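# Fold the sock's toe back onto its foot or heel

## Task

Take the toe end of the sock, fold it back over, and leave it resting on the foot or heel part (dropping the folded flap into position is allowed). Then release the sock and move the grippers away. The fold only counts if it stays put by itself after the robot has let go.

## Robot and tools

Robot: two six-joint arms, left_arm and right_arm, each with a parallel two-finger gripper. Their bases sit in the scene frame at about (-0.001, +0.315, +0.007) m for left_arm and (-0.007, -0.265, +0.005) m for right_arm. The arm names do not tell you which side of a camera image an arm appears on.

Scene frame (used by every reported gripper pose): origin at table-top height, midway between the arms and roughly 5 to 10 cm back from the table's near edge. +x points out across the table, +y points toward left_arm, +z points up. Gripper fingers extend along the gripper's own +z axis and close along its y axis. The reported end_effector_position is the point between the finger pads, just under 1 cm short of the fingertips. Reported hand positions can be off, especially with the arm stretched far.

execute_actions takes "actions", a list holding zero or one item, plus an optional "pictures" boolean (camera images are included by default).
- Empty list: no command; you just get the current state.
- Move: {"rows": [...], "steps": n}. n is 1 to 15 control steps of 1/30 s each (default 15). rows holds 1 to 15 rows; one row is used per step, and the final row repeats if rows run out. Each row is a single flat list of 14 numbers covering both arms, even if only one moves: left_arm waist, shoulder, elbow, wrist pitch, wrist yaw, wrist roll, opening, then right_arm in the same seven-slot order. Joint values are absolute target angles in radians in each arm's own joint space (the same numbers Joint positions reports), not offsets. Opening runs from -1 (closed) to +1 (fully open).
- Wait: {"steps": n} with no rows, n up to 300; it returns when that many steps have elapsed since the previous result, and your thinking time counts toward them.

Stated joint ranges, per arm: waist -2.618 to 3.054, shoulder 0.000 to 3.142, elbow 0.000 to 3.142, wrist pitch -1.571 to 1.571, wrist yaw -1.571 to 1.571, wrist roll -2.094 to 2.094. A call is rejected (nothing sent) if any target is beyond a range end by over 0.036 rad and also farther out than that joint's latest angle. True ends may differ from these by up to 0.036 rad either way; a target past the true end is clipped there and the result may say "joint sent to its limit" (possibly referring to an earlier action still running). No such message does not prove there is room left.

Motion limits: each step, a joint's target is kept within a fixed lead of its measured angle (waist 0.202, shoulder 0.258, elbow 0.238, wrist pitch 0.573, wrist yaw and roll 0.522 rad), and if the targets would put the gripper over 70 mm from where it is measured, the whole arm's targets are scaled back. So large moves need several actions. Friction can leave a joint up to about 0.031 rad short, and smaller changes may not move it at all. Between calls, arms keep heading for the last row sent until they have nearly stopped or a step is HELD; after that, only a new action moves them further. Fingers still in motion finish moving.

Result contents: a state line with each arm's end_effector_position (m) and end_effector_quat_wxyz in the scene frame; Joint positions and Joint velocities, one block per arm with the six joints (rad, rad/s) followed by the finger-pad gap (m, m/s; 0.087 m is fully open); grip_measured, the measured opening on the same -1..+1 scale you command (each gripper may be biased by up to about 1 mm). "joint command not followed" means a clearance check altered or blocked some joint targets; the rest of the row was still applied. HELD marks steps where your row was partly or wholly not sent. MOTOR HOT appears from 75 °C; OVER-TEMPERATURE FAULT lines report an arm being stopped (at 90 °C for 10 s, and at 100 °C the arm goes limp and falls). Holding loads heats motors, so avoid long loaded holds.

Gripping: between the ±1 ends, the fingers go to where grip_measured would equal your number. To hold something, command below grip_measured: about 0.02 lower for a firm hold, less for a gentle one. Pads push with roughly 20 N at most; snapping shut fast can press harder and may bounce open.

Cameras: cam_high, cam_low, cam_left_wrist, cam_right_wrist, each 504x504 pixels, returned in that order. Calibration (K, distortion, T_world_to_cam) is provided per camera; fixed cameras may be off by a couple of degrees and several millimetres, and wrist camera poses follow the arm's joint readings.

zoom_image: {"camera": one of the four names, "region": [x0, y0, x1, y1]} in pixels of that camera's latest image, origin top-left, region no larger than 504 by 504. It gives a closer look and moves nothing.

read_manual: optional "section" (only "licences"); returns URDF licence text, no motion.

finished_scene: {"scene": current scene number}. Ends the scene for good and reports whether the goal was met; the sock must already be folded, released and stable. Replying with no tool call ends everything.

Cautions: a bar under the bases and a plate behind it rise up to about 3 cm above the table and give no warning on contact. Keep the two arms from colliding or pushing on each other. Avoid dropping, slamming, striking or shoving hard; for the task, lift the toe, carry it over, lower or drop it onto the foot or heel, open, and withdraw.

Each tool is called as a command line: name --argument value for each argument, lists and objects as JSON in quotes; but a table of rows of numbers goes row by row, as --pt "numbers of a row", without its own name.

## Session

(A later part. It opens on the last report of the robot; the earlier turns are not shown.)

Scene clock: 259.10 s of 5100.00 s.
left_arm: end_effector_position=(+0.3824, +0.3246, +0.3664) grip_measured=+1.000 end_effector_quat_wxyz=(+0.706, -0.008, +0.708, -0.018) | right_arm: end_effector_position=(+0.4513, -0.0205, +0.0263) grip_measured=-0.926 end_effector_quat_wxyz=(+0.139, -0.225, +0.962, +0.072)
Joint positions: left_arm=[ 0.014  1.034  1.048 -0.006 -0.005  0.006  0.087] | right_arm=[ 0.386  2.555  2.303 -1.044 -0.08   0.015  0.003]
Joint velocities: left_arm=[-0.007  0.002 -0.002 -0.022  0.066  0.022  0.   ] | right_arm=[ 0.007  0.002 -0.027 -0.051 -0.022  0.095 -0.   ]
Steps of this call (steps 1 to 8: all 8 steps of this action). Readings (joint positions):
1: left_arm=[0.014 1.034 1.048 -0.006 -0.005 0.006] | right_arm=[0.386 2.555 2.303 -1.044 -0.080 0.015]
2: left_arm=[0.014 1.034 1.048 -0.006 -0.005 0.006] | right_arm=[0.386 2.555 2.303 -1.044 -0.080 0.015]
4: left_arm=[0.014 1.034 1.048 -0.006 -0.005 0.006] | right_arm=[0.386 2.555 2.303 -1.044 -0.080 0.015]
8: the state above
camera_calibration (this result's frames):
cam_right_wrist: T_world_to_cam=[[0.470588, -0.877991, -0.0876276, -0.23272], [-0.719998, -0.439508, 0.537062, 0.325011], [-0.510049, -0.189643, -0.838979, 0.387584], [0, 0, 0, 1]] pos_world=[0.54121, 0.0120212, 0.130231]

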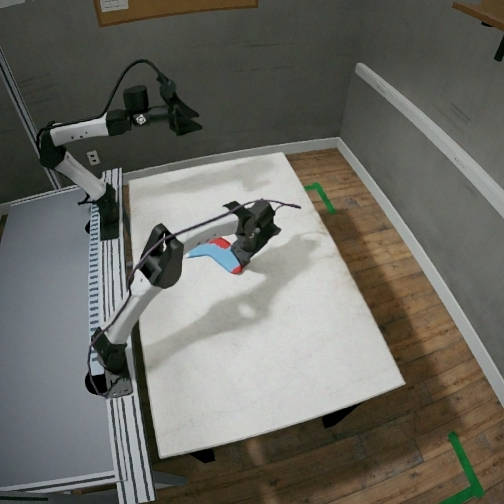

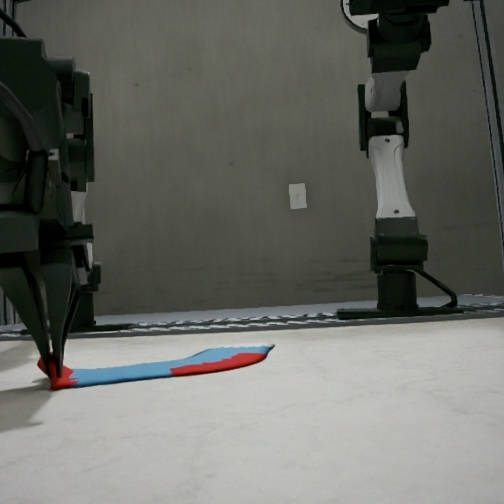

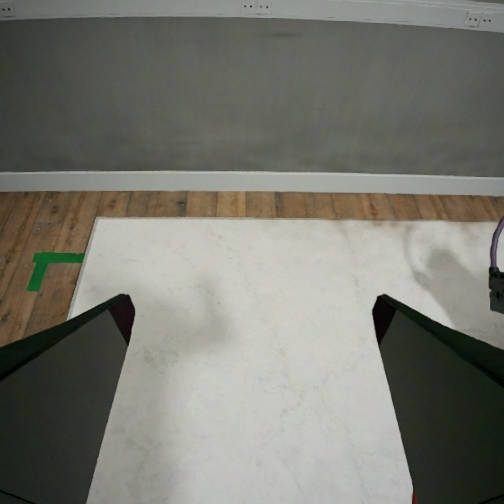

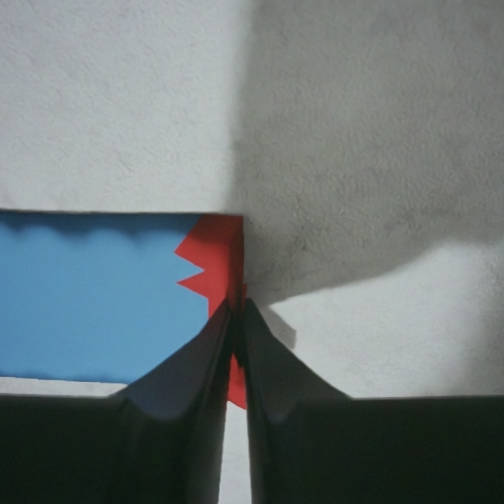

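execute_actions --actions '[{"rows": [[0.014,1.034,1.048,-0.006,-0.005,0.006,1,0.388,2.552,2.315,-1.055,-0.075,0.018,-0.945],[0.014,1.034,1.048,-0.006,-0.005,0.006,1,0.391,2.543,2.315,-1.050,-0.075,0.020,-0.95],[0.014,1.034,1.048,-0.006,-0.005,0.006,1,0.393,2.535,2.315,-1.050,-0.075,0.020,-0.95],[0.014,1.034,1.048,-0.006,-0.005,0.006,1,0.395,2.530,2.315,-1.050,-0.075,0.020,-0.95],[0.014,1.034,1.048,-0.006,-0.005,0.006,1,0.396,2.527,2.315,-1.050,-0.075,0.020,-0.95],[0.014,1.034,1.048,-0.006,-0.005,0.006,1,0.396,2.522,2.315,-1.050,-0.075,0.021,-0.95],[0.014,1.034,1.048,-0.006,-0.005,0.006,1,0.397,2.517,2.315,-1.050,-0.074,0.022,-0.95],[0.014,1.034,1.048,-0.006,-0.005,0.006,1,0.398,2.511,2.315,-1.050,-0.074,0.023,-0.95],[0.014,1.034,1.048,-0.006,-0.005,0.006,1,0.400,2.505,2.315,-1.050,-0.073,0.024,-0.95],[0.014,1.034,1.048,-0.006,-0.005,0.006,1,0.402,2.498,2.315,-1.050,-0.073,0.026,-0.95],[0.014,1.034,1.048,-0.006,-0.005,0.006,1,0.405,2.490,2.315,-1.050,-0.072,0.029,-0.95],[0.014,1.034,1.048,-0.006,-0.005,0.006,1,0.409,2.482,2.315,-1.050,-0.070,0.032,-0.95],[0.014,1.034,1.048,-0.006,-0.005,0.006,1,0.413,2.474,2.315,-1.050,-0.069,0.037,-0.95],[0.014,1.034,1.048,-0.006,-0.005,0.006,1,0.419,2.466,2.315,-1.050,-0.067,0.042,-0.95],[0.014,1.034,1.048,-0.006,-0.005,0.006,1,0.425,2.458,2.315,-1.050,-0.065,0.048,-0.95]], "steps": 15}]'

execute_actions --actions '[{"rows": [[0.014,1.034,1.048,-0.006,-0.005,0.006,1,0.433,2.451,2.315,-1.050,-0.062,0.055,-0.95],[0.014,1.034,1.048,-0.006,-0.005,0.006,1,0.441,2.444,2.315,-1.050,-0.059,0.062,-0.95],[0.014,1.034,1.048,-0.006,-0.005,0.006,1,0.450,2.437,2.315,-1.049,-0.056,0.071,-0.95],[0.014,1.034,1.048,-0.006,-0.005,0.006,1,0.460,2.431,2.315,-1.047,-0.053,0.080,-0.95],[0.014,1.034,1.048,-0.006,-0.005,0.006,1,0.471,2.426,2.315,-1.045,-0.049,0.090,-0.95],[0.014,1.034,1.048,-0.006,-0.005,0.006,1,0.483,2.423,2.315,-1.042,-0.045,0.101,-0.95],[0.014,1.034,1.048,-0.006,-0.005,0.006,1,0.495,2.421,2.315,-1.039,-0.041,0.111,-0.95],[0.014,1.034,1.048,-0.006,-0.005,0.006,1,0.507,2.423,2.315,-1.035,-0.037,0.123,-0.95],[0.014,1.034,1.048,-0.006,-0.005,0.006,1,0.519,2.429,2.315,-1.032,-0.033,0.134,-0.95],[0.014,1.034,1.048,-0.006,-0.005,0.006,1,0.531,2.436,2.315,-1.028,-0.029,0.145,-0.95],[0.014,1.034,1.048,-0.006,-0.005,0.006,1,0.543,2.444,2.315,-1.025,-0.025,0.156,-0.95],[0.014,1.034,1.048,-0.006,-0.005,0.006,1,0.554,2.452,2.315,-1.021,-0.021,0.166,-0.95],[0.014,1.034,1.048,-0.006,-0.005,0.006,1,0.565,2.460,2.315,-1.018,-0.018,0.176,-0.95],[0.014,1.034,1.048,-0.006,-0.005,0.006,1,0.575,2.466,2.315,-1.014,-0.014,0.185,-0.95],[0.014,1.034,1.048,-0.006,-0.005,0.006,1,0.584,2.471,2.315,-1.011,-0.011,0.194,-0.95]], "steps": 15}]'

execute_actions --actions '[{"rows": [[0.014,1.034,1.048,-0.006,-0.005,0.006,1,0.592,2.477,2.315,-1.007,-0.008,0.201,-0.95],[0.014,1.034,1.048,-0.006,-0.005,0.006,1,0.600,2.483,2.315,-1.004,-0.006,0.208,-0.95],[0.014,1.034,1.048,-0.006,-0.005,0.006,1,0.606,2.490,2.315,-1.000,-0.004,0.214,-0.95],[0.014,1.034,1.048,-0.006,-0.005,0.006,1,0.612,2.497,2.315,-0.997,-0.002,0.219,-0.95],[0.014,1.034,1.048,-0.006,-0.005,0.006,1,0.617,2.503,2.315,-0.994,0.000,0.224,-0.95],[0.014,1.034,1.048,-0.006,-0.005,0.006,1,0.621,2.509,2.315,-0.991,0.001,0.228,-0.95],[0.014,1.034,1.048,-0.006,-0.005,0.006,1,0.624,2.515,2.315,-0.988,0.002,0.231,-0.95],[0.014,1.034,1.048,-0.006,-0.005,0.006,1,0.627,2.520,2.315,-0.986,0.003,0.233,-0.95],[0.014,1.034,1.048,-0.006,-0.005,0.006,1,0.629,2.525,2.315,-0.985,0.004,0.235,-0.95],[0.014,1.034,1.048,-0.006,-0.005,0.006,1,0.631,2.530,2.315,-0.985,0.004,0.237,-0.95],[0.014,1.034,1.048,-0.006,-0.005,0.006,1,0.632,2.533,2.315,-0.985,0.005,0.238,-0.95],[0.014,1.034,1.048,-0.006,-0.005,0.006,1,0.633,2.536,2.315,-0.985,0.005,0.239,-0.95],[0.014,1.034,1.048,-0.006,-0.005,0.006,1,0.633,2.538,2.315,-0.985,0.006,0.240,-0.95],[0.014,1.034,1.048,-0.006,-0.005,0.006,1,0.634,2.539,2.315,-0.985,0.006,0.240,-0.95],[0.014,1.034,1.048,-0.006,-0.005,0.006,1,0.634,2.540,2.315,-0.985,0.006,0.240,-0.95]], "steps": 15}]' --pictures false

execute_actions --actions '[{"steps": 10}]'

zoom_image --camera "cam_low" --region '[80, 280, 300, 400]'

Scene clock: 359.70 s of 5100.00 s.
left_arm: end_effector_position=(+0.3824, +0.3246, +0.3664) grip_measured=+1.000 end_effector_quat_wxyz=(+0.706, -0.008, +0.708, -0.018) | right_arm: end_effector_position=(+0.4529, -0.0126, +0.0616) grip_measured=-0.926 end_effector_quat_wxyz=(+0.172, -0.225, +0.956, +0.080)
Joint positions: left_arm=[ 0.014  1.034  1.048 -0.006 -0.005  0.006  0.087] | right_arm=[ 0.399  2.485  2.303 -1.044 -0.075  0.027  0.003]
Joint velocities: left_arm=[-0.012  0.017 -0.017 -0.037 -0.066  0.007  0.   ] | right_arm=[ 0.134 -0.256  0.002  0.037  0.007  0.154  0.001]
Steps of this call (steps 1 to 15: the robot went on to your last target; steps 16 to 110: nothing new was sent; then 96.43 s passed at rest; steps 111 to 125: all 15 steps of this action). Readings (joint positions):
111: left_arm=[0.014 1.034 1.048 -0.006 -0.005 0.006] | right_arm=[0.386 2.555 2.303 -1.044 -0.080 0.015]
112: left_arm=[0.014 1.034 1.048 -0.006 -0.005 0.006] | right_arm=[0.386 2.555 2.303 -1.044 -0.080 0.015]
114: left_arm=[0.014 1.034 1.048 -0.006 -0.005 0.006] | right_arm=[0.386 2.552 2.303 -1.044 -0.080 0.015]
118: left_arm=[0.014 1.034 1.048 -0.006 -0.005 0.006] | right_arm=[0.386 2.536 2.303 -1.044 -0.080 0.015]
125: the state above
camera_calibration (this result's frames):
cam_right_wrist: T_world_to_cam=[[0.475352, -0.875681, -0.0849847, -0.225699], [-0.751671, -0.454425, 0.478005, 0.328574], [-0.457199, -0.16334, -0.874236, 0.398062], [0, 0, 0, 1]] pos_world=[0.53626, 0.0166912, 0.17176]

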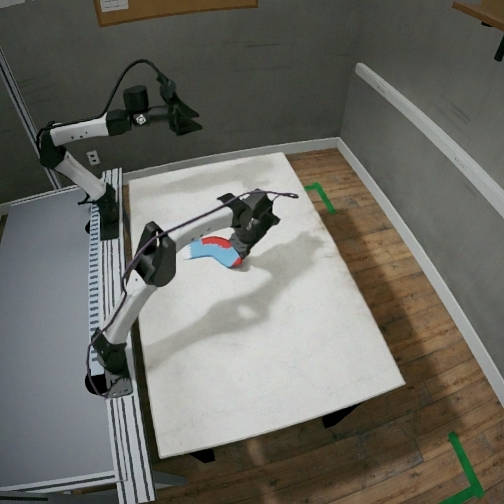

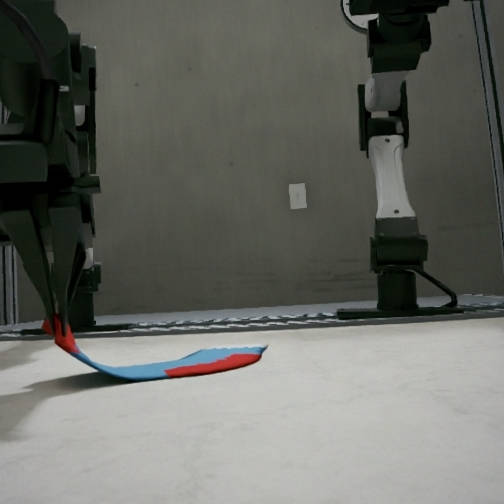

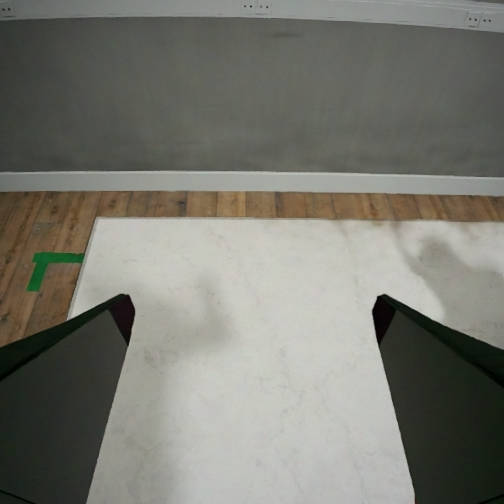

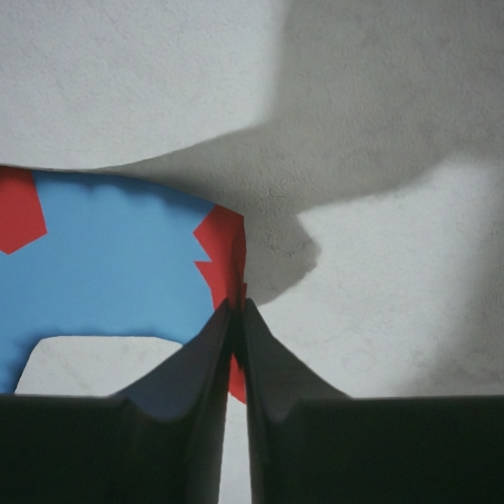

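Scene clock: 360.20 s of 5100.00 s.
left_arm: end_effector_position=(+0.3824, +0.3246, +0.3664) grip_measured=+1.000 end_effector_quat_wxyz=(+0.706, -0.008, +0.708, -0.018) | right_arm: end_effector_position=(+0.4116, +0.0594, +0.0885) grip_measured=-0.926 end_effector_quat_wxyz=(+0.195, -0.241, +0.946, +0.093)
Joint positions: left_arm=[ 0.014  1.034  1.048 -0.006 -0.005  0.006  0.087] | right_arm=[ 0.56   2.432  2.303 -1.035 -0.032  0.146  0.003]
Joint velocities: left_arm=[-0.007 -0.007  0.002  0.007  0.007 -0.022  0.   ] | right_arm=[ 0.305  0.09  -0.012  0.081  0.051  0.183 -0.001]
Steps of this call (steps 1 to 15: all 15 steps of this action). Readings (joint positions):
1: left_arm=[0.014 1.034 1.048 -0.006 -0.005 0.006] | right_arm=[0.404 2.476 2.303 -1.044 -0.073 0.031]
2: left_arm=[0.014 1.034 1.048 -0.006 -0.005 0.006] | right_arm=[0.411 2.467 2.303 -1.044 -0.071 0.036]
4: left_arm=[0.014 1.034 1.048 -0.006 -0.005 0.006] | right_arm=[0.427 2.451 2.303 -1.044 -0.067 0.047]
8: left_arm=[0.014 1.034 1.048 -0.006 -0.005 0.006] | right_arm=[0.472 2.427 2.303 -1.044 -0.055 0.079]
15: the state above
camera_calibration (this result's frames):
cam_right_wrist: T_world_to_cam=[[0.510079, -0.855406, -0.0899998, -0.155862], [-0.755322, -0.495524, 0.428888, 0.32566], [-0.411471, -0.150788, -0.898863, 0.397081], [0, 0, 0, 1]] pos_world=[0.488867, 0.0879218, 0.203222]

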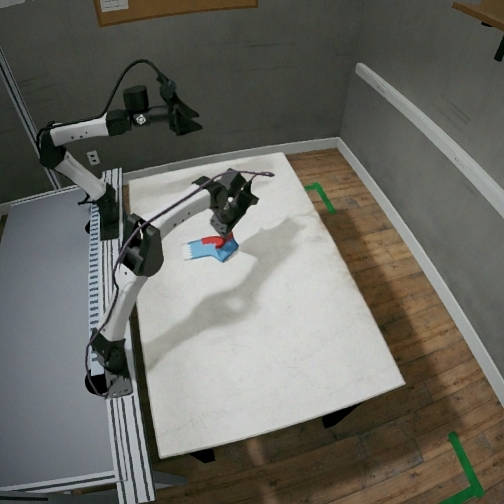

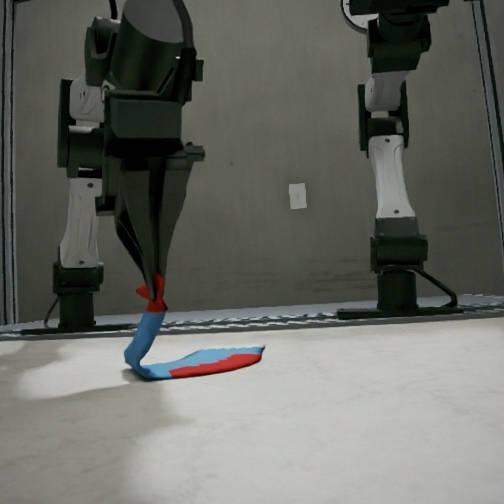

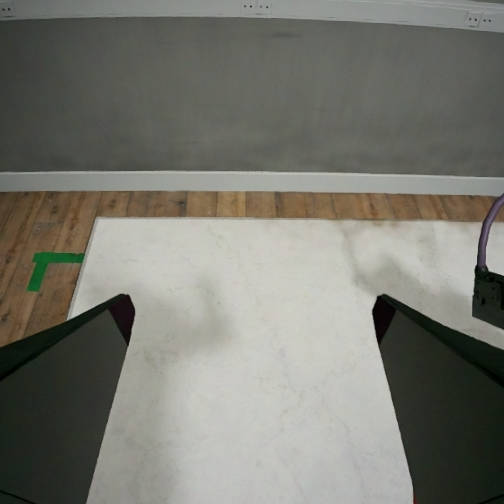

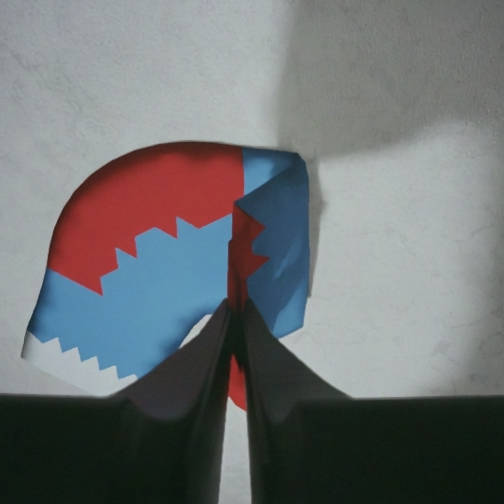

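Scene clock: 360.70 s of 5100.00 s.
left_arm: end_effector_position=(+0.3824, +0.3246, +0.3664) grip_measured=+1.000 end_effector_quat_wxyz=(+0.706, -0.008, +0.708, -0.018) | right_arm: end_effector_position=(+0.3936, +0.0862, +0.0446) grip_measured=-0.926 end_effector_quat_wxyz=(+0.169, -0.232, +0.955, +0.081)
Joint positions: left_arm=[ 0.014  1.034  1.048 -0.006 -0.005  0.006  0.087] | right_arm=[ 0.625  2.52   2.303 -1.006 -0.004  0.227  0.003]
Joint velocities: left_arm=[-0.007 -0.012 -0.007  0.037 -0.022 -0.066  0.   ] | right_arm=[ 0.007  0.046 -0.002 -0.007 -0.007  0.051  0.001]
Steps of this call (steps 1 to 15: all 15 steps of this action). Readings (joint positions):
1: left_arm=[0.014 1.034 1.048 -0.006 -0.005 0.006] | right_arm=[0.571 2.436 2.303 -1.032 -0.029 0.156]
2: left_arm=[0.014 1.034 1.048 -0.006 -0.005 0.006] | right_arm=[0.581 2.442 2.303 -1.029 -0.026 0.164]
4: left_arm=[0.014 1.034 1.048 -0.006 -0.005 0.006] | right_arm=[0.597 2.454 2.303 -1.023 -0.021 0.180]
8: left_arm=[0.014 1.034 1.048 -0.006 -0.005 0.006] | right_arm=[0.617 2.486 2.303 -1.013 -0.013 0.205]
15: the state above

Scene clock: 361.03 s of 5100.00 s.
left_arm: end_effector_position=(+0.3824, +0.3246, +0.3664) grip_measured=+1.000 end_effector_quat_wxyz=(+0.706, -0.008, +0.708, -0.018) | right_arm: end_effector_position=(+0.3945, +0.0865, +0.0440) grip_measured=-0.926 end_effector_quat_wxyz=(+0.170, -0.229, +0.955, +0.080)
Joint positions: left_arm=[ 0.014  1.034  1.048 -0.006 -0.005  0.006  0.087] | right_arm=[ 0.625  2.522  2.303 -1.002 -0.     0.233  0.003]
Joint velocities: left_arm=[ 0.007  0.002 -0.007 -0.037  0.007 -0.007  0.   ] | right_arm=[ 0.017 -0.007 -0.012  0.007  0.007 -0.022 -0.   ]
Steps of this call (steps 1 to 10: the robot went on to your last target). Readings (joint positions):
1: left_arm=[0.014 1.034 1.048 -0.006 -0.005 0.006] | right_arm=[0.625 2.521 2.303 -1.006 -0.003 0.228]
2: left_arm=[0.014 1.034 1.048 -0.006 -0.005 0.006] | right_arm=[0.625 2.522 2.303 -1.006 -0.002 0.229]
4: left_arm=[0.014 1.034 1.048 -0.006 -0.005 0.006] | right_arm=[0.625 2.522 2.303 -1.004 -0.002 0.231]
8: left_arm=[0.014 1.034 1.048 -0.006 -0.005 0.006] | right_arm=[0.625 2.522 2.303 -1.003 -0.001 0.232]
10: the state above
camera_calibration (this result's frames):
cam_right_wrist: T_world_to_cam=[[0.481881, -0.872131, -0.0847259, -0.115574], [-0.747031, -0.459437, 0.480481, 0.336591], [-0.457968, -0.168242, -0.872903, 0.372839], [0, 0, 0, 1]] pos_world=[0.477885, 0.116573, 0.153935]

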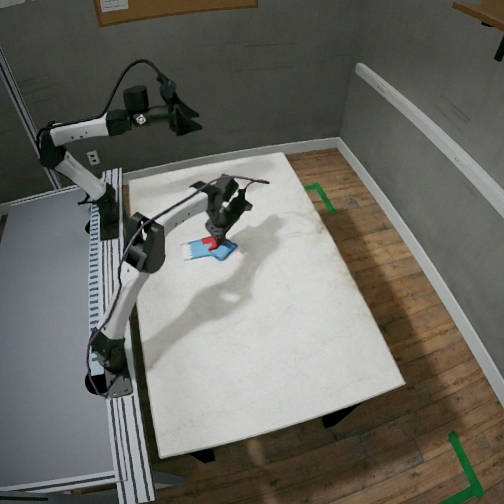

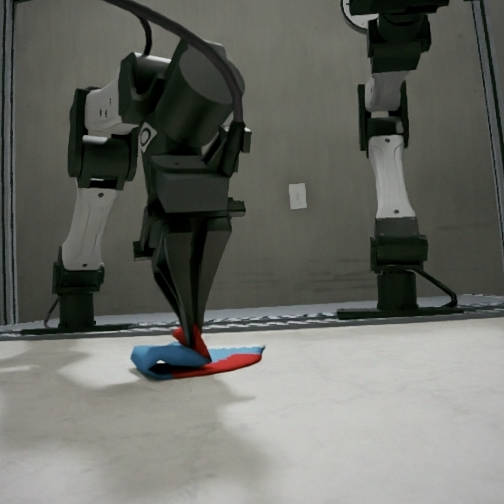

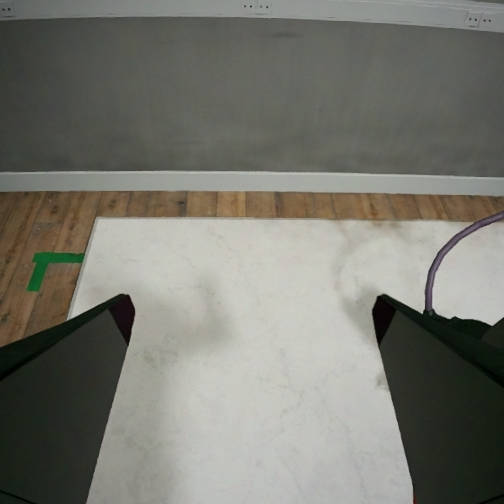

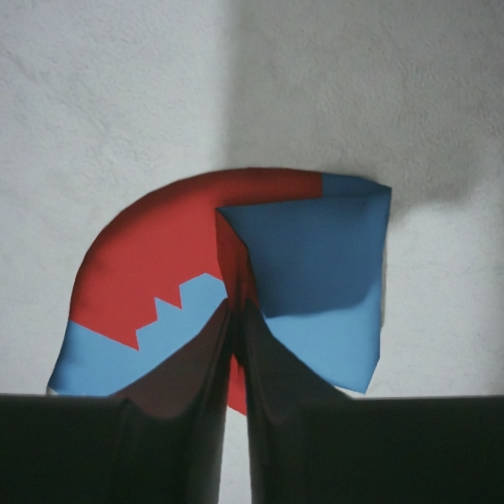

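Region (80, 280, 300, 400) of cam_low's 504x504 image, scaled by 2.291, with more detail than that image has; it fills the top 275 rows of this view, and the rest is white.

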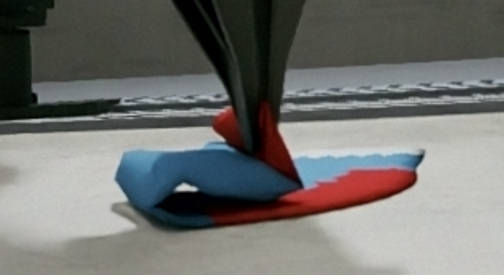

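execute_actions --actions '[{"rows": [[0.014,1.034,1.048,-0.006,-0.005,0.006,1,0.632,2.535,2.315,-0.990,0.004,0.238,-0.91],[0.014,1.034,1.048,-0.006,-0.005,0.006,1,0.632,2.530,2.315,-0.990,0.004,0.238,-0.86],[0.014,1.034,1.048,-0.006,-0.005,0.006,1,0.632,2.525,2.315,-0.990,0.004,0.238,-0.79],[0.014,1.034,1.048,-0.006,-0.005,0.006,1,0.632,2.522,2.315,-0.990,0.004,0.238,-0.70],[0.014,1.034,1.048,-0.006,-0.005,0.006,1,0.632,2.522,2.315,-0.990,0.004,0.238,-0.60],[0.014,1.034,1.048,-0.006,-0.005,0.006,1,0.632,2.522,2.315,-0.990,0.004,0.238,-0.48],[0.014,1.034,1.048,-0.006,-0.005,0.006,1,0.632,2.522,2.315,-0.990,0.004,0.238,-0.34],[0.014,1.034,1.048,-0.006,-0.005,0.006,1,0.632,2.522,2.315,-0.990,0.004,0.238,-0.20],[0.014,1.034,1.048,-0.006,-0.005,0.006,1,0.632,2.522,2.315,-0.990,0.004,0.238,-0.05],[0.014,1.034,1.048,-0.006,-0.005,0.006,1,0.632,2.522,2.315,-0.990,0.004,0.238,0.10],[0.014,1.034,1.048,-0.006,-0.005,0.006,1,0.632,2.522,2.315,-0.990,0.004,0.238,0.25],[0.014,1.034,1.048,-0.006,-0.005,0.006,1,0.632,2.522,2.315,-0.990,0.004,0.238,0.40],[0.014,1.034,1.048,-0.006,-0.005,0.006,1,0.632,2.520,2.315,-0.990,0.004,0.238,0.55],[0.014,1.034,1.048,-0.006,-0.005,0.006,1,0.632,2.517,2.315,-0.990,0.004,0.238,0.70],[0.014,1.034,1.048,-0.006,-0.005,0.006,1,0.632,2.513,2.315,-0.990,0.004,0.238,0.85]], "steps": 15}]'

execute_actions --actions '[{"rows": [[0.014,1.034,1.048,-0.006,-0.005,0.006,1,0.632,2.507,2.315,-0.990,0.004,0.238,0.85],[0.014,1.034,1.048,-0.006,-0.005,0.006,1,0.632,2.499,2.315,-0.990,0.004,0.238,0.85],[0.014,1.034,1.048,-0.006,-0.005,0.006,1,0.632,2.489,2.315,-0.990,0.004,0.238,0.85],[0.014,1.034,1.048,-0.006,-0.005,0.006,1,0.632,2.477,2.315,-0.990,0.004,0.238,0.85],[0.014,1.034,1.048,-0.006,-0.005,0.006,1,0.632,2.463,2.312,-0.990,0.004,0.238,0.85],[0.014,1.034,1.048,-0.006,-0.005,0.006,1,0.632,2.447,2.308,-0.990,0.004,0.238,0.85],[0.014,1.034,1.048,-0.006,-0.005,0.006,1,0.632,2.429,2.302,-0.990,0.004,0.238,0.85],[0.014,1.034,1.048,-0.006,-0.005,0.006,1,0.632,2.409,2.294,-0.990,0.004,0.238,0.85],[0.014,1.034,1.048,-0.006,-0.005,0.006,1,0.630,2.387,2.284,-0.990,0.004,0.238,0.85],[0.014,1.034,1.048,-0.006,-0.005,0.006,1,0.626,2.363,2.272,-0.990,0.004,0.238,0.85],[0.014,1.034,1.048,-0.006,-0.005,0.006,1,0.620,2.338,2.258,-0.990,0.004,0.238,0.85],[0.014,1.034,1.048,-0.006,-0.005,0.006,1,0.612,2.312,2.242,-0.990,0.004,0.238,0.85],[0.014,1.034,1.048,-0.006,-0.005,0.006,1,0.600,2.285,2.224,-0.990,0.004,0.238,0.85],[0.014,1.034,1.048,-0.006,-0.005,0.006,1,0.585,2.258,2.204,-0.990,0.004,0.238,0.85],[0.014,1.034,1.048,-0.006,-0.005,0.006,1,0.566,2.231,2.182,-0.990,0.004,0.238,0.85]], "steps": 15}]'

execute_actions --actions '[{"rows": [[0.014,1.034,1.048,-0.006,-0.005,0.006,1,0.543,2.205,2.158,-0.990,0.004,0.238,0.85],[0.014,1.034,1.048,-0.006,-0.005,0.006,1,0.516,2.180,2.133,-0.990,0.004,0.238,0.85],[0.014,1.034,1.048,-0.006,-0.005,0.006,1,0.485,2.156,2.108,-0.990,0.004,0.238,0.85],[0.014,1.034,1.048,-0.006,-0.005,0.006,1,0.451,2.133,2.083,-0.990,0.004,0.238,0.85],[0.014,1.034,1.048,-0.006,-0.005,0.006,1,0.414,2.112,2.059,-0.990,0.004,0.238,0.85],[0.014,1.034,1.048,-0.006,-0.005,0.006,1,0.375,2.093,2.036,-0.990,0.004,0.238,0.85],[0.014,1.034,1.048,-0.006,-0.005,0.006,1,0.335,2.076,2.015,-0.990,0.004,0.238,0.85],[0.014,1.034,1.048,-0.006,-0.005,0.006,1,0.295,2.061,1.996,-0.990,0.004,0.238,0.85],[0.014,1.034,1.048,-0.006,-0.005,0.006,1,0.255,2.048,1.980,-0.990,0.004,0.238,0.85],[0.014,1.034,1.048,-0.006,-0.005,0.006,1,0.215,2.037,1.967,-0.990,0.004,0.238,0.85],[0.014,1.034,1.048,-0.006,-0.005,0.006,1,0.175,2.028,1.957,-0.990,0.004,0.238,0.85],[0.014,1.034,1.048,-0.006,-0.005,0.006,1,0.135,2.021,1.950,-0.990,0.004,0.238,0.85],[0.014,1.034,1.048,-0.006,-0.005,0.006,1,0.095,2.016,1.945,-0.990,0.004,0.238,0.85],[0.014,1.034,1.048,-0.006,-0.005,0.006,1,0.056,2.012,1.942,-0.990,0.004,0.238,0.85],[0.014,1.034,1.048,-0.006,-0.005,0.006,1,0.019,2.010,1.940,-0.990,0.004,0.238,0.85]], "steps": 15}]' --pictures false

execute_actions --actions '[{"rows": [[0.014,1.034,1.048,-0.006,-0.005,0.006,1,-0.016,2.010,1.940,-0.990,0.004,0.238,0.85],[0.014,1.034,1.048,-0.006,-0.005,0.006,1,-0.048,2.010,1.940,-0.990,0.004,0.238,0.85],[0.014,1.034,1.048,-0.006,-0.005,0.006,1,-0.077,2.010,1.940,-0.990,0.004,0.238,0.85],[0.014,1.034,1.048,-0.006,-0.005,0.006,1,-0.102,2.010,1.940,-0.990,0.004,0.238,0.85],[0.014,1.034,1.048,-0.006,-0.005,0.006,1,-0.123,2.010,1.940,-0.990,0.004,0.238,0.85],[0.014,1.034,1.048,-0.006,-0.005,0.006,1,-0.140,2.010,1.940,-0.990,0.004,0.238,0.85],[0.014,1.034,1.048,-0.006,-0.005,0.006,1,-0.153,2.010,1.940,-0.990,0.004,0.238,0.85],[0.014,1.034,1.048,-0.006,-0.005,0.006,1,-0.162,2.010,1.940,-0.990,0.004,0.238,0.85],[0.014,1.034,1.048,-0.006,-0.005,0.006,1,-0.168,2.010,1.940,-0.990,0.004,0.238,0.85],[0.014,1.034,1.048,-0.006,-0.005,0.006,1,-0.170,2.010,1.940,-0.990,0.004,0.238,0.85]], "steps": 15}]'

zoom_image --camera "cam_high" --region '[160, 205, 280, 295]'

zoom_image --camera "cam_low" --region '[80, 300, 300, 400]'

Scene clock: 394.43 s of 5100.00 s.
left_arm: end_effector_position=(+0.3824, +0.3246, +0.3664) grip_measured=+1.000 end_effector_quat_wxyz=(+0.706, -0.008, +0.708, -0.018) | right_arm: end_effector_position=(+0.3946, +0.0865, +0.0440) grip_measured=+0.767 end_effector_quat_wxyz=(+0.170, -0.228, +0.955, +0.080)
Joint positions: left_arm=[ 0.014  1.034  1.048 -0.006 -0.005  0.006  0.087] | right_arm=[ 0.625  2.522  2.303 -1.002 -0.     0.233  0.077]
Joint velocities: left_arm=[-0.007 -0.022 -0.007 -0.051 -0.022  0.066  0.   ] | right_arm=[-0.002  0.007 -0.007 -0.125 -0.037 -0.022  0.146]
Steps of this call (steps 1 to 15: the robot went on to your last target; steps 16 to 110: nothing new was sent; then 29.23 s passed at rest; steps 111 to 125: all 15 steps of this action). Readings (joint positions):
111: left_arm=[0.014 1.034 1.048 -0.006 -0.005 0.006] | right_arm=[0.625 2.522 2.303 -1.002 -0.000 0.233]
112: left_arm=[0.014 1.034 1.048 -0.006 -0.005 0.006] | right_arm=[0.625 2.522 2.303 -1.002 -0.000 0.233]
114: left_arm=[0.014 1.034 1.048 -0.006 -0.005 0.006] | right_arm=[0.625 2.522 2.303 -1.002 -0.000 0.233]
118: left_arm=[0.014 1.034 1.048 -0.006 -0.005 0.006] | right_arm=[0.625 2.522 2.303 -1.002 -0.000 0.233]
125: the state above
camera_calibration (this result's frames):
cam_right_wrist: T_world_to_cam=[[0.481172, -0.872522, -0.0847309, -0.115274], [-0.747585, -0.458899, 0.480133, 0.336862], [-0.457809, -0.167683, -0.873094, 0.372807], [0, 0, 0, 1]] pos_world=[0.477974, 0.11652, 0.15399]

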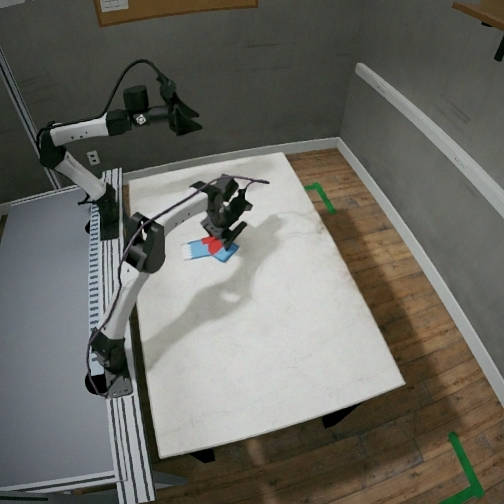

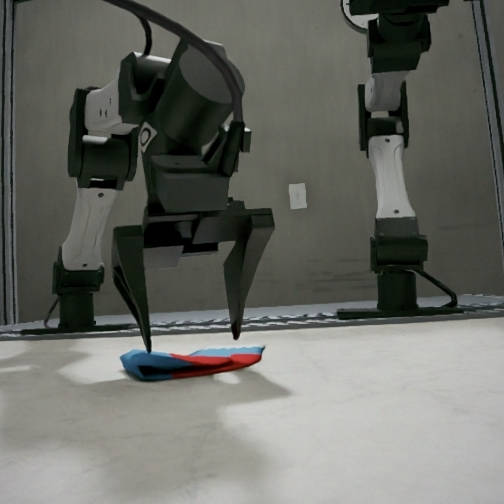

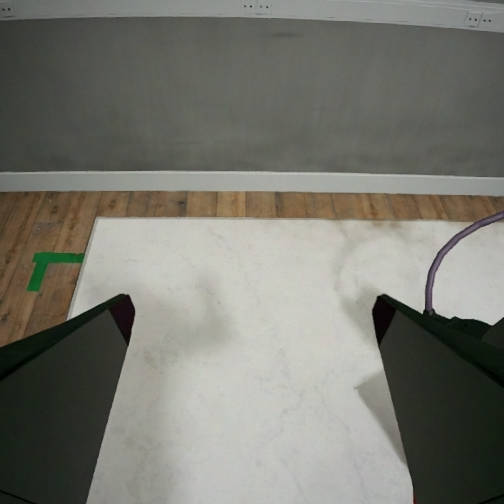

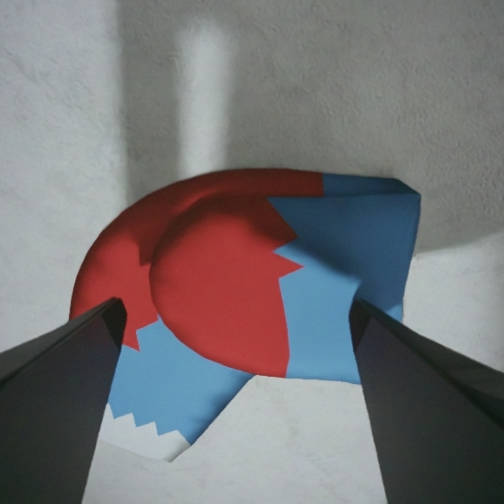

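Scene clock: 394.93 s of 5100.00 s.
left_arm: end_effector_position=(+0.3824, +0.3246, +0.3664) grip_measured=+1.000 end_effector_quat_wxyz=(+0.706, -0.008, +0.708, -0.018) | right_arm: end_effector_position=(+0.3920, +0.0797, +0.1469) grip_measured=+0.850 end_effector_quat_wxyz=(+0.249, -0.220, +0.936, +0.119)
Joint positions: left_arm=[ 0.014  1.034  1.048 -0.006 -0.005  0.006  0.087] | right_arm=[ 0.616  2.282  2.239 -0.997 -0.     0.233  0.081]
Joint velocities: left_arm=[-0.017  0.012  0.007 -0.022  0.037  0.007  0.   ] | right_arm=[-0.188 -0.906 -0.51   0.037  0.007 -0.051  0.001]
Steps of this call (steps 1 to 15: all 15 steps of this action). Readings (joint positions):
1: left_arm=[0.014 1.034 1.048 -0.006 -0.005 0.006] | right_arm=[0.625 2.522 2.303 -1.002 -0.000 0.233]
2: left_arm=[0.014 1.034 1.048 -0.006 -0.005 0.006] | right_arm=[0.625 2.520 2.303 -1.002 -0.000 0.233]
4: left_arm=[0.014 1.034 1.048 -0.006 -0.005 0.006] | right_arm=[0.625 2.515 2.303 -1.002 -0.000 0.233]
8: left_arm=[0.014 1.034 1.048 -0.006 -0.005 0.006] | right_arm=[0.625 2.471 2.303 -1.002 -0.000 0.233]
15: the state above
camera_calibration (this result's frames):
cam_right_wrist: T_world_to_cam=[[0.489427, -0.863926, -0.118714, -0.11016], [-0.805983, -0.500115, 0.316665, 0.332537], [-0.332946, -0.0593034, -0.941079, 0.412735], [0, 0, 0, 1]] pos_world=[0.459353, 0.0956134, 0.270036]

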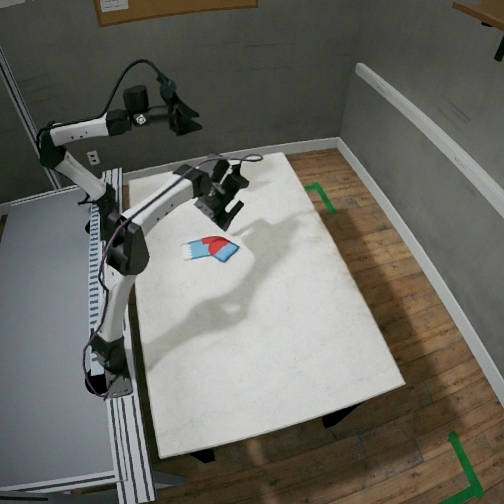

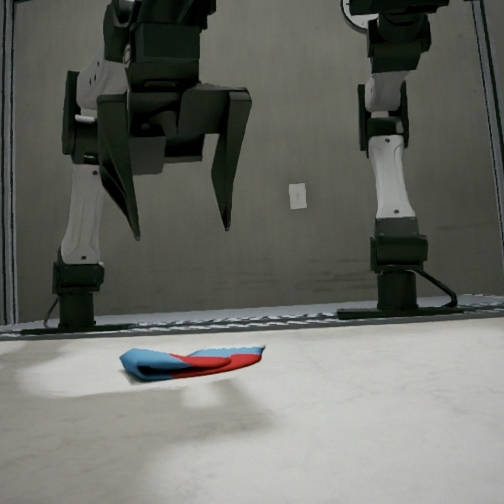

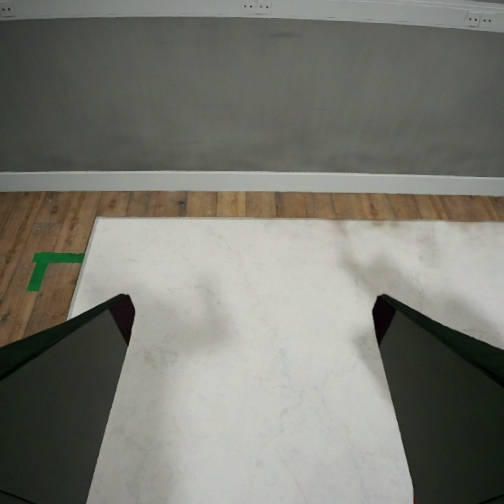

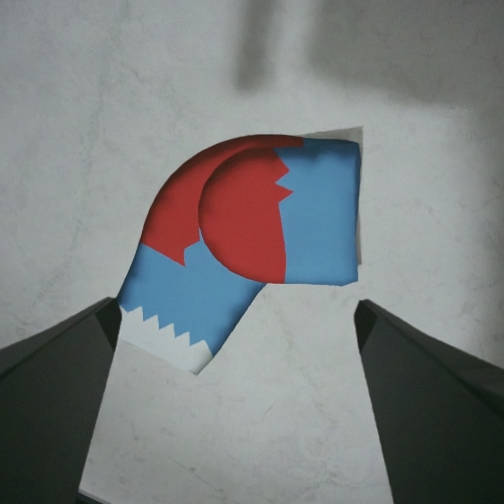

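Scene clock: 395.43 s of 5100.00 s.
left_arm: end_effector_position=(+0.3824, +0.3246, +0.3664) grip_measured=+1.000 end_effector_quat_wxyz=(+0.706, -0.008, +0.708, -0.018) | right_arm: end_effector_position=(+0.4549, -0.1817, +0.1750) grip_measured=+0.850 end_effector_quat_wxyz=(+0.264, +0.036, +0.962, +0.054)
Joint positions: left_arm=[ 0.014  1.034  1.048 -0.006 -0.005  0.006  0.087] | right_arm=[ 0.085  2.033  1.965 -0.987  0.003  0.233  0.081]
Joint velocities: left_arm=[-0.002 -0.012 -0.002 -0.022 -0.037 -0.022  0.   ] | right_arm=[-1.048 -0.11  -0.129 -0.037 -0.051 -0.066 -0.001]
Steps of this call (steps 1 to 15: all 15 steps of this action). Readings (joint positions):
1: left_arm=[0.014 1.034 1.048 -0.006 -0.005 0.006] | right_arm=[0.606 2.251 2.220 -0.995 -0.001 0.233]
2: left_arm=[0.014 1.034 1.048 -0.006 -0.005 0.006] | right_arm=[0.591 2.221 2.200 -0.994 -0.002 0.233]
4: left_arm=[0.014 1.034 1.048 -0.006 -0.005 0.006] | right_arm=[0.542 2.166 2.155 -0.991 -0.003 0.233]
8: left_arm=[0.014 1.034 1.048 -0.006 -0.005 0.006] | right_arm=[0.384 2.086 2.061 -0.987 -0.003 0.233]
15: the state above

Scene clock: 395.93 s of 5100.00 s.
left_arm: end_effector_position=(+0.3824, +0.3246, +0.3664) grip_measured=+1.000 end_effector_quat_wxyz=(+0.706, -0.008, +0.708, -0.018) | right_arm: end_effector_position=(+0.4596, -0.3051, +0.1783) grip_measured=+0.850 end_effector_quat_wxyz=(+0.272, +0.162, +0.948, +0.021)
Joint positions: left_arm=[ 0.014  1.034  1.048 -0.006 -0.005  0.006  0.087] | right_arm=[-0.174  2.02   1.961 -0.987  0.008  0.233  0.081]
Joint velocities: left_arm=[-0.012  0.007 -0.007  0.066 -0.066  0.051  0.   ] | right_arm=[-0.007 -0.022  0.002 -0.051 -0.037  0.051  0.   ]
Steps of this call (steps 1 to 15: all 15 steps of this action). Readings (joint positions):
1: left_arm=[0.014 1.034 1.048 -0.006 -0.005 0.006] | right_arm=[0.048 2.030 1.962 -0.987 0.003 0.233]
2: left_arm=[0.014 1.034 1.048 -0.006 -0.005 0.006] | right_arm=[0.012 2.028 1.962 -0.987 0.003 0.233]
4: left_arm=[0.014 1.034 1.048 -0.006 -0.005 0.006] | right_arm=[-0.054 2.025 1.961 -0.987 0.004 0.233]
8: left_arm=[0.014 1.034 1.048 -0.006 -0.005 0.006] | right_arm=[-0.148 2.021 1.961 -0.987 0.007 0.233]
15: the state above
camera_calibration (this result's frames):
cam_right_wrist: T_world_to_cam=[[-0.274028, -0.952434, -0.133337, -0.145547], [-0.919815, 0.219075, 0.325494, 0.45485], [-0.2808, 0.21184, -0.936096, 0.499838], [0, 0, 0, 1]] pos_world=[0.518849, -0.344155, 0.300439]

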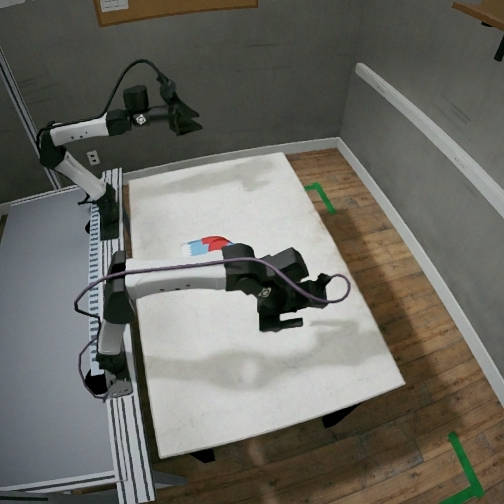

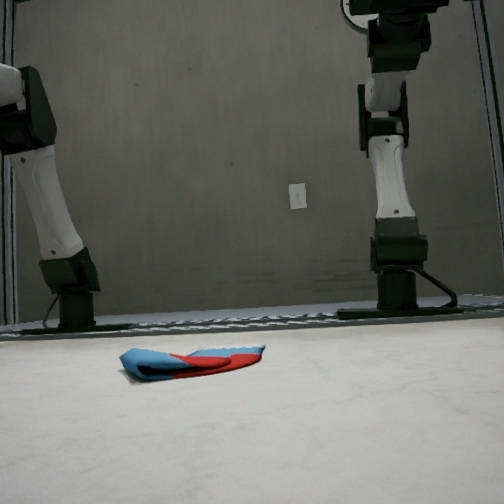

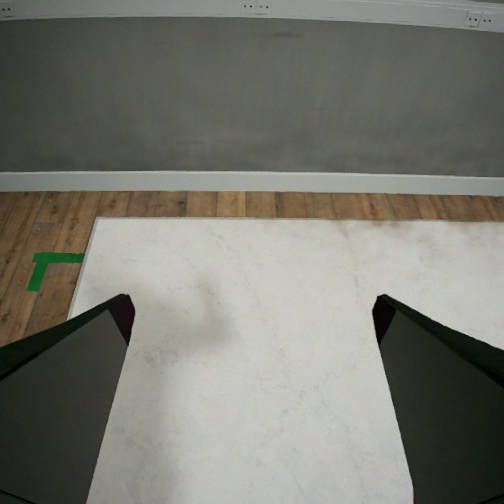

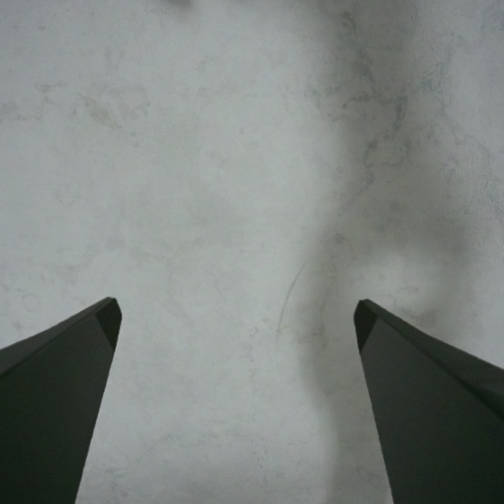

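Region (160, 205, 280, 295) of cam_high's 504x504 image, scaled by 4.200, with more detail than that image has; it fills the top 378 rows of this view, and the rest is white.

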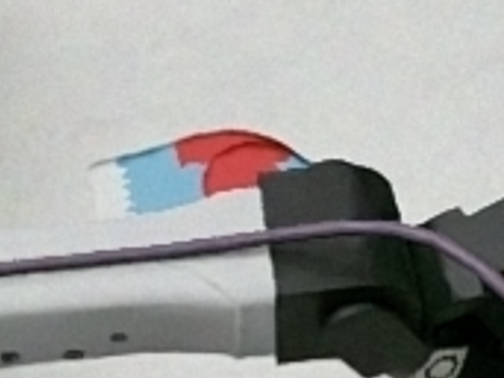

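Region (80, 300, 300, 400) of cam_low's 504x504 image, scaled by 2.291, with more detail than that image has; it fills the top 229 rows of this view, and the rest is white.

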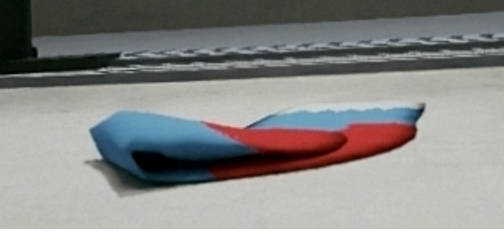

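The toe lies on the heel and the arm is clear. I'll take one more look to confirm it stays put.

execute_actions --actions '[{"steps": 60}]'

zoom_image --camera "cam_low" --region '[80, 300, 300, 400]'

Scene clock: 397.93 s of 5100.00 s.
left_arm: end_effector_position=(+0.3824, +0.3246, +0.3664) grip_measured=+1.000 end_effector_quat_wxyz=(+0.706, -0.008, +0.708, -0.018) | right_arm: end_effector_position=(+0.4596, -0.3051, +0.1783) grip_measured=+0.850 end_effector_quat_wxyz=(+0.272, +0.162, +0.948, +0.021)
Joint positions: left_arm=[ 0.014  1.034  1.048 -0.006 -0.005  0.006  0.087] | right_arm=[-0.174  2.02   1.961 -0.987  0.008  0.233  0.081]
Joint velocities: left_arm=[ 0.012 -0.007 -0.002 -0.007 -0.007  0.007  0.   ] | right_arm=[-0.012  0.007 -0.002  0.007 -0.007 -0.051 -0.   ]
Steps of this call (steps 1 to 15: the robot went on to your last target; steps 16 to 60: nothing new was sent). Readings (joint positions):
1: left_arm=[0.014 1.034 1.048 -0.006 -0.005 0.006] | right_arm=[-0.174 2.020 1.961 -0.987 0.008 0.233]
2: left_arm=[0.014 1.034 1.048 -0.006 -0.005 0.006] | right_arm=[-0.174 2.020 1.961 -0.987 0.008 0.233]
4: left_arm=[0.014 1.034 1.048 -0.006 -0.005 0.006] | right_arm=[-0.174 2.020 1.961 -0.987 0.008 0.233]
8: left_arm=[0.014 1.034 1.048 -0.006 -0.005 0.006] | right_arm=[-0.174 2.020 1.961 -0.987 0.008 0.233]
60: the state above
All arms were judged still, so your last target was given up. Only a new action makes them travel on or press farther. Fingers that are still opening or closing keep moving.
camera_calibration (this result's frames):
cam_right_wrist: T_world_to_cam=[[-0.274028, -0.952434, -0.133337, -0.145547], [-0.919815, 0.219075, 0.325494, 0.45485], [-0.2808, 0.21184, -0.936096, 0.499838], [0, 0, 0, 1]] pos_world=[0.518849, -0.344155, 0.300439]

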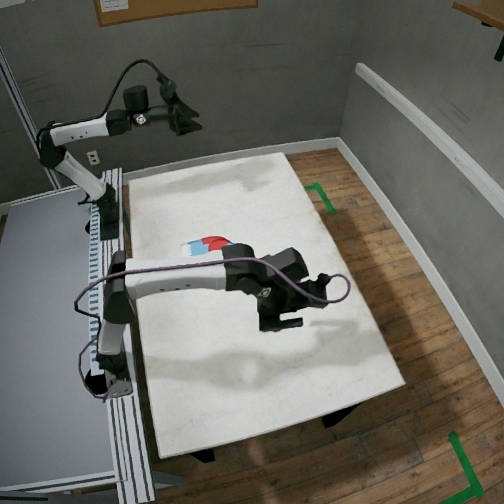

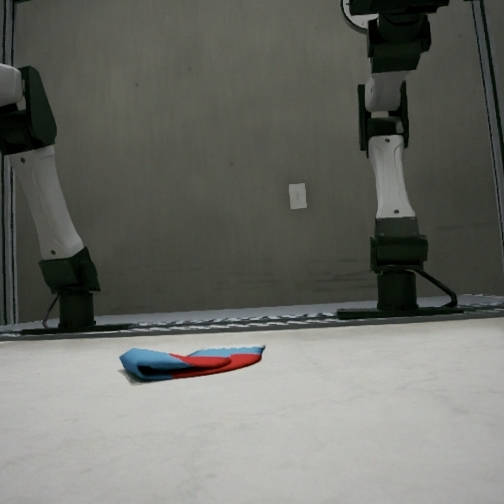

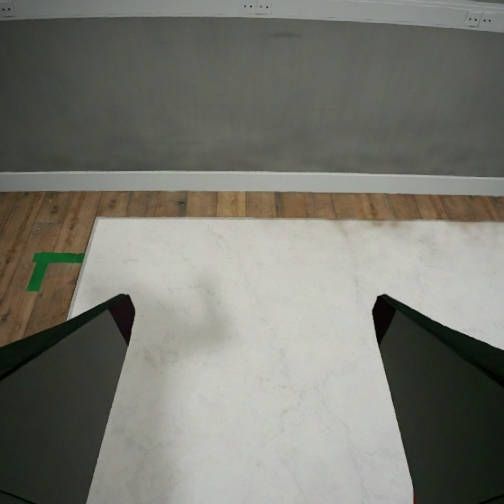

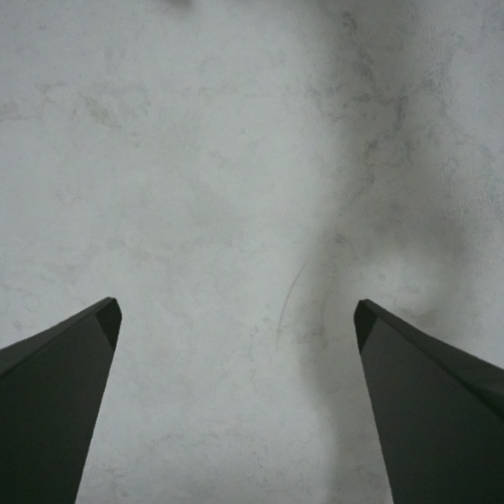

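Region (80, 300, 300, 400) of cam_low's 504x504 image, scaled by 2.291, with more detail than that image has; it fills the top 229 rows of this view, and the rest is white.

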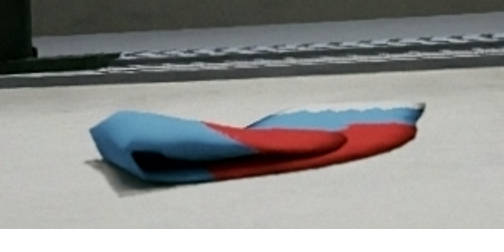

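finished_scene --scene 2

The scene is finished: the task was done.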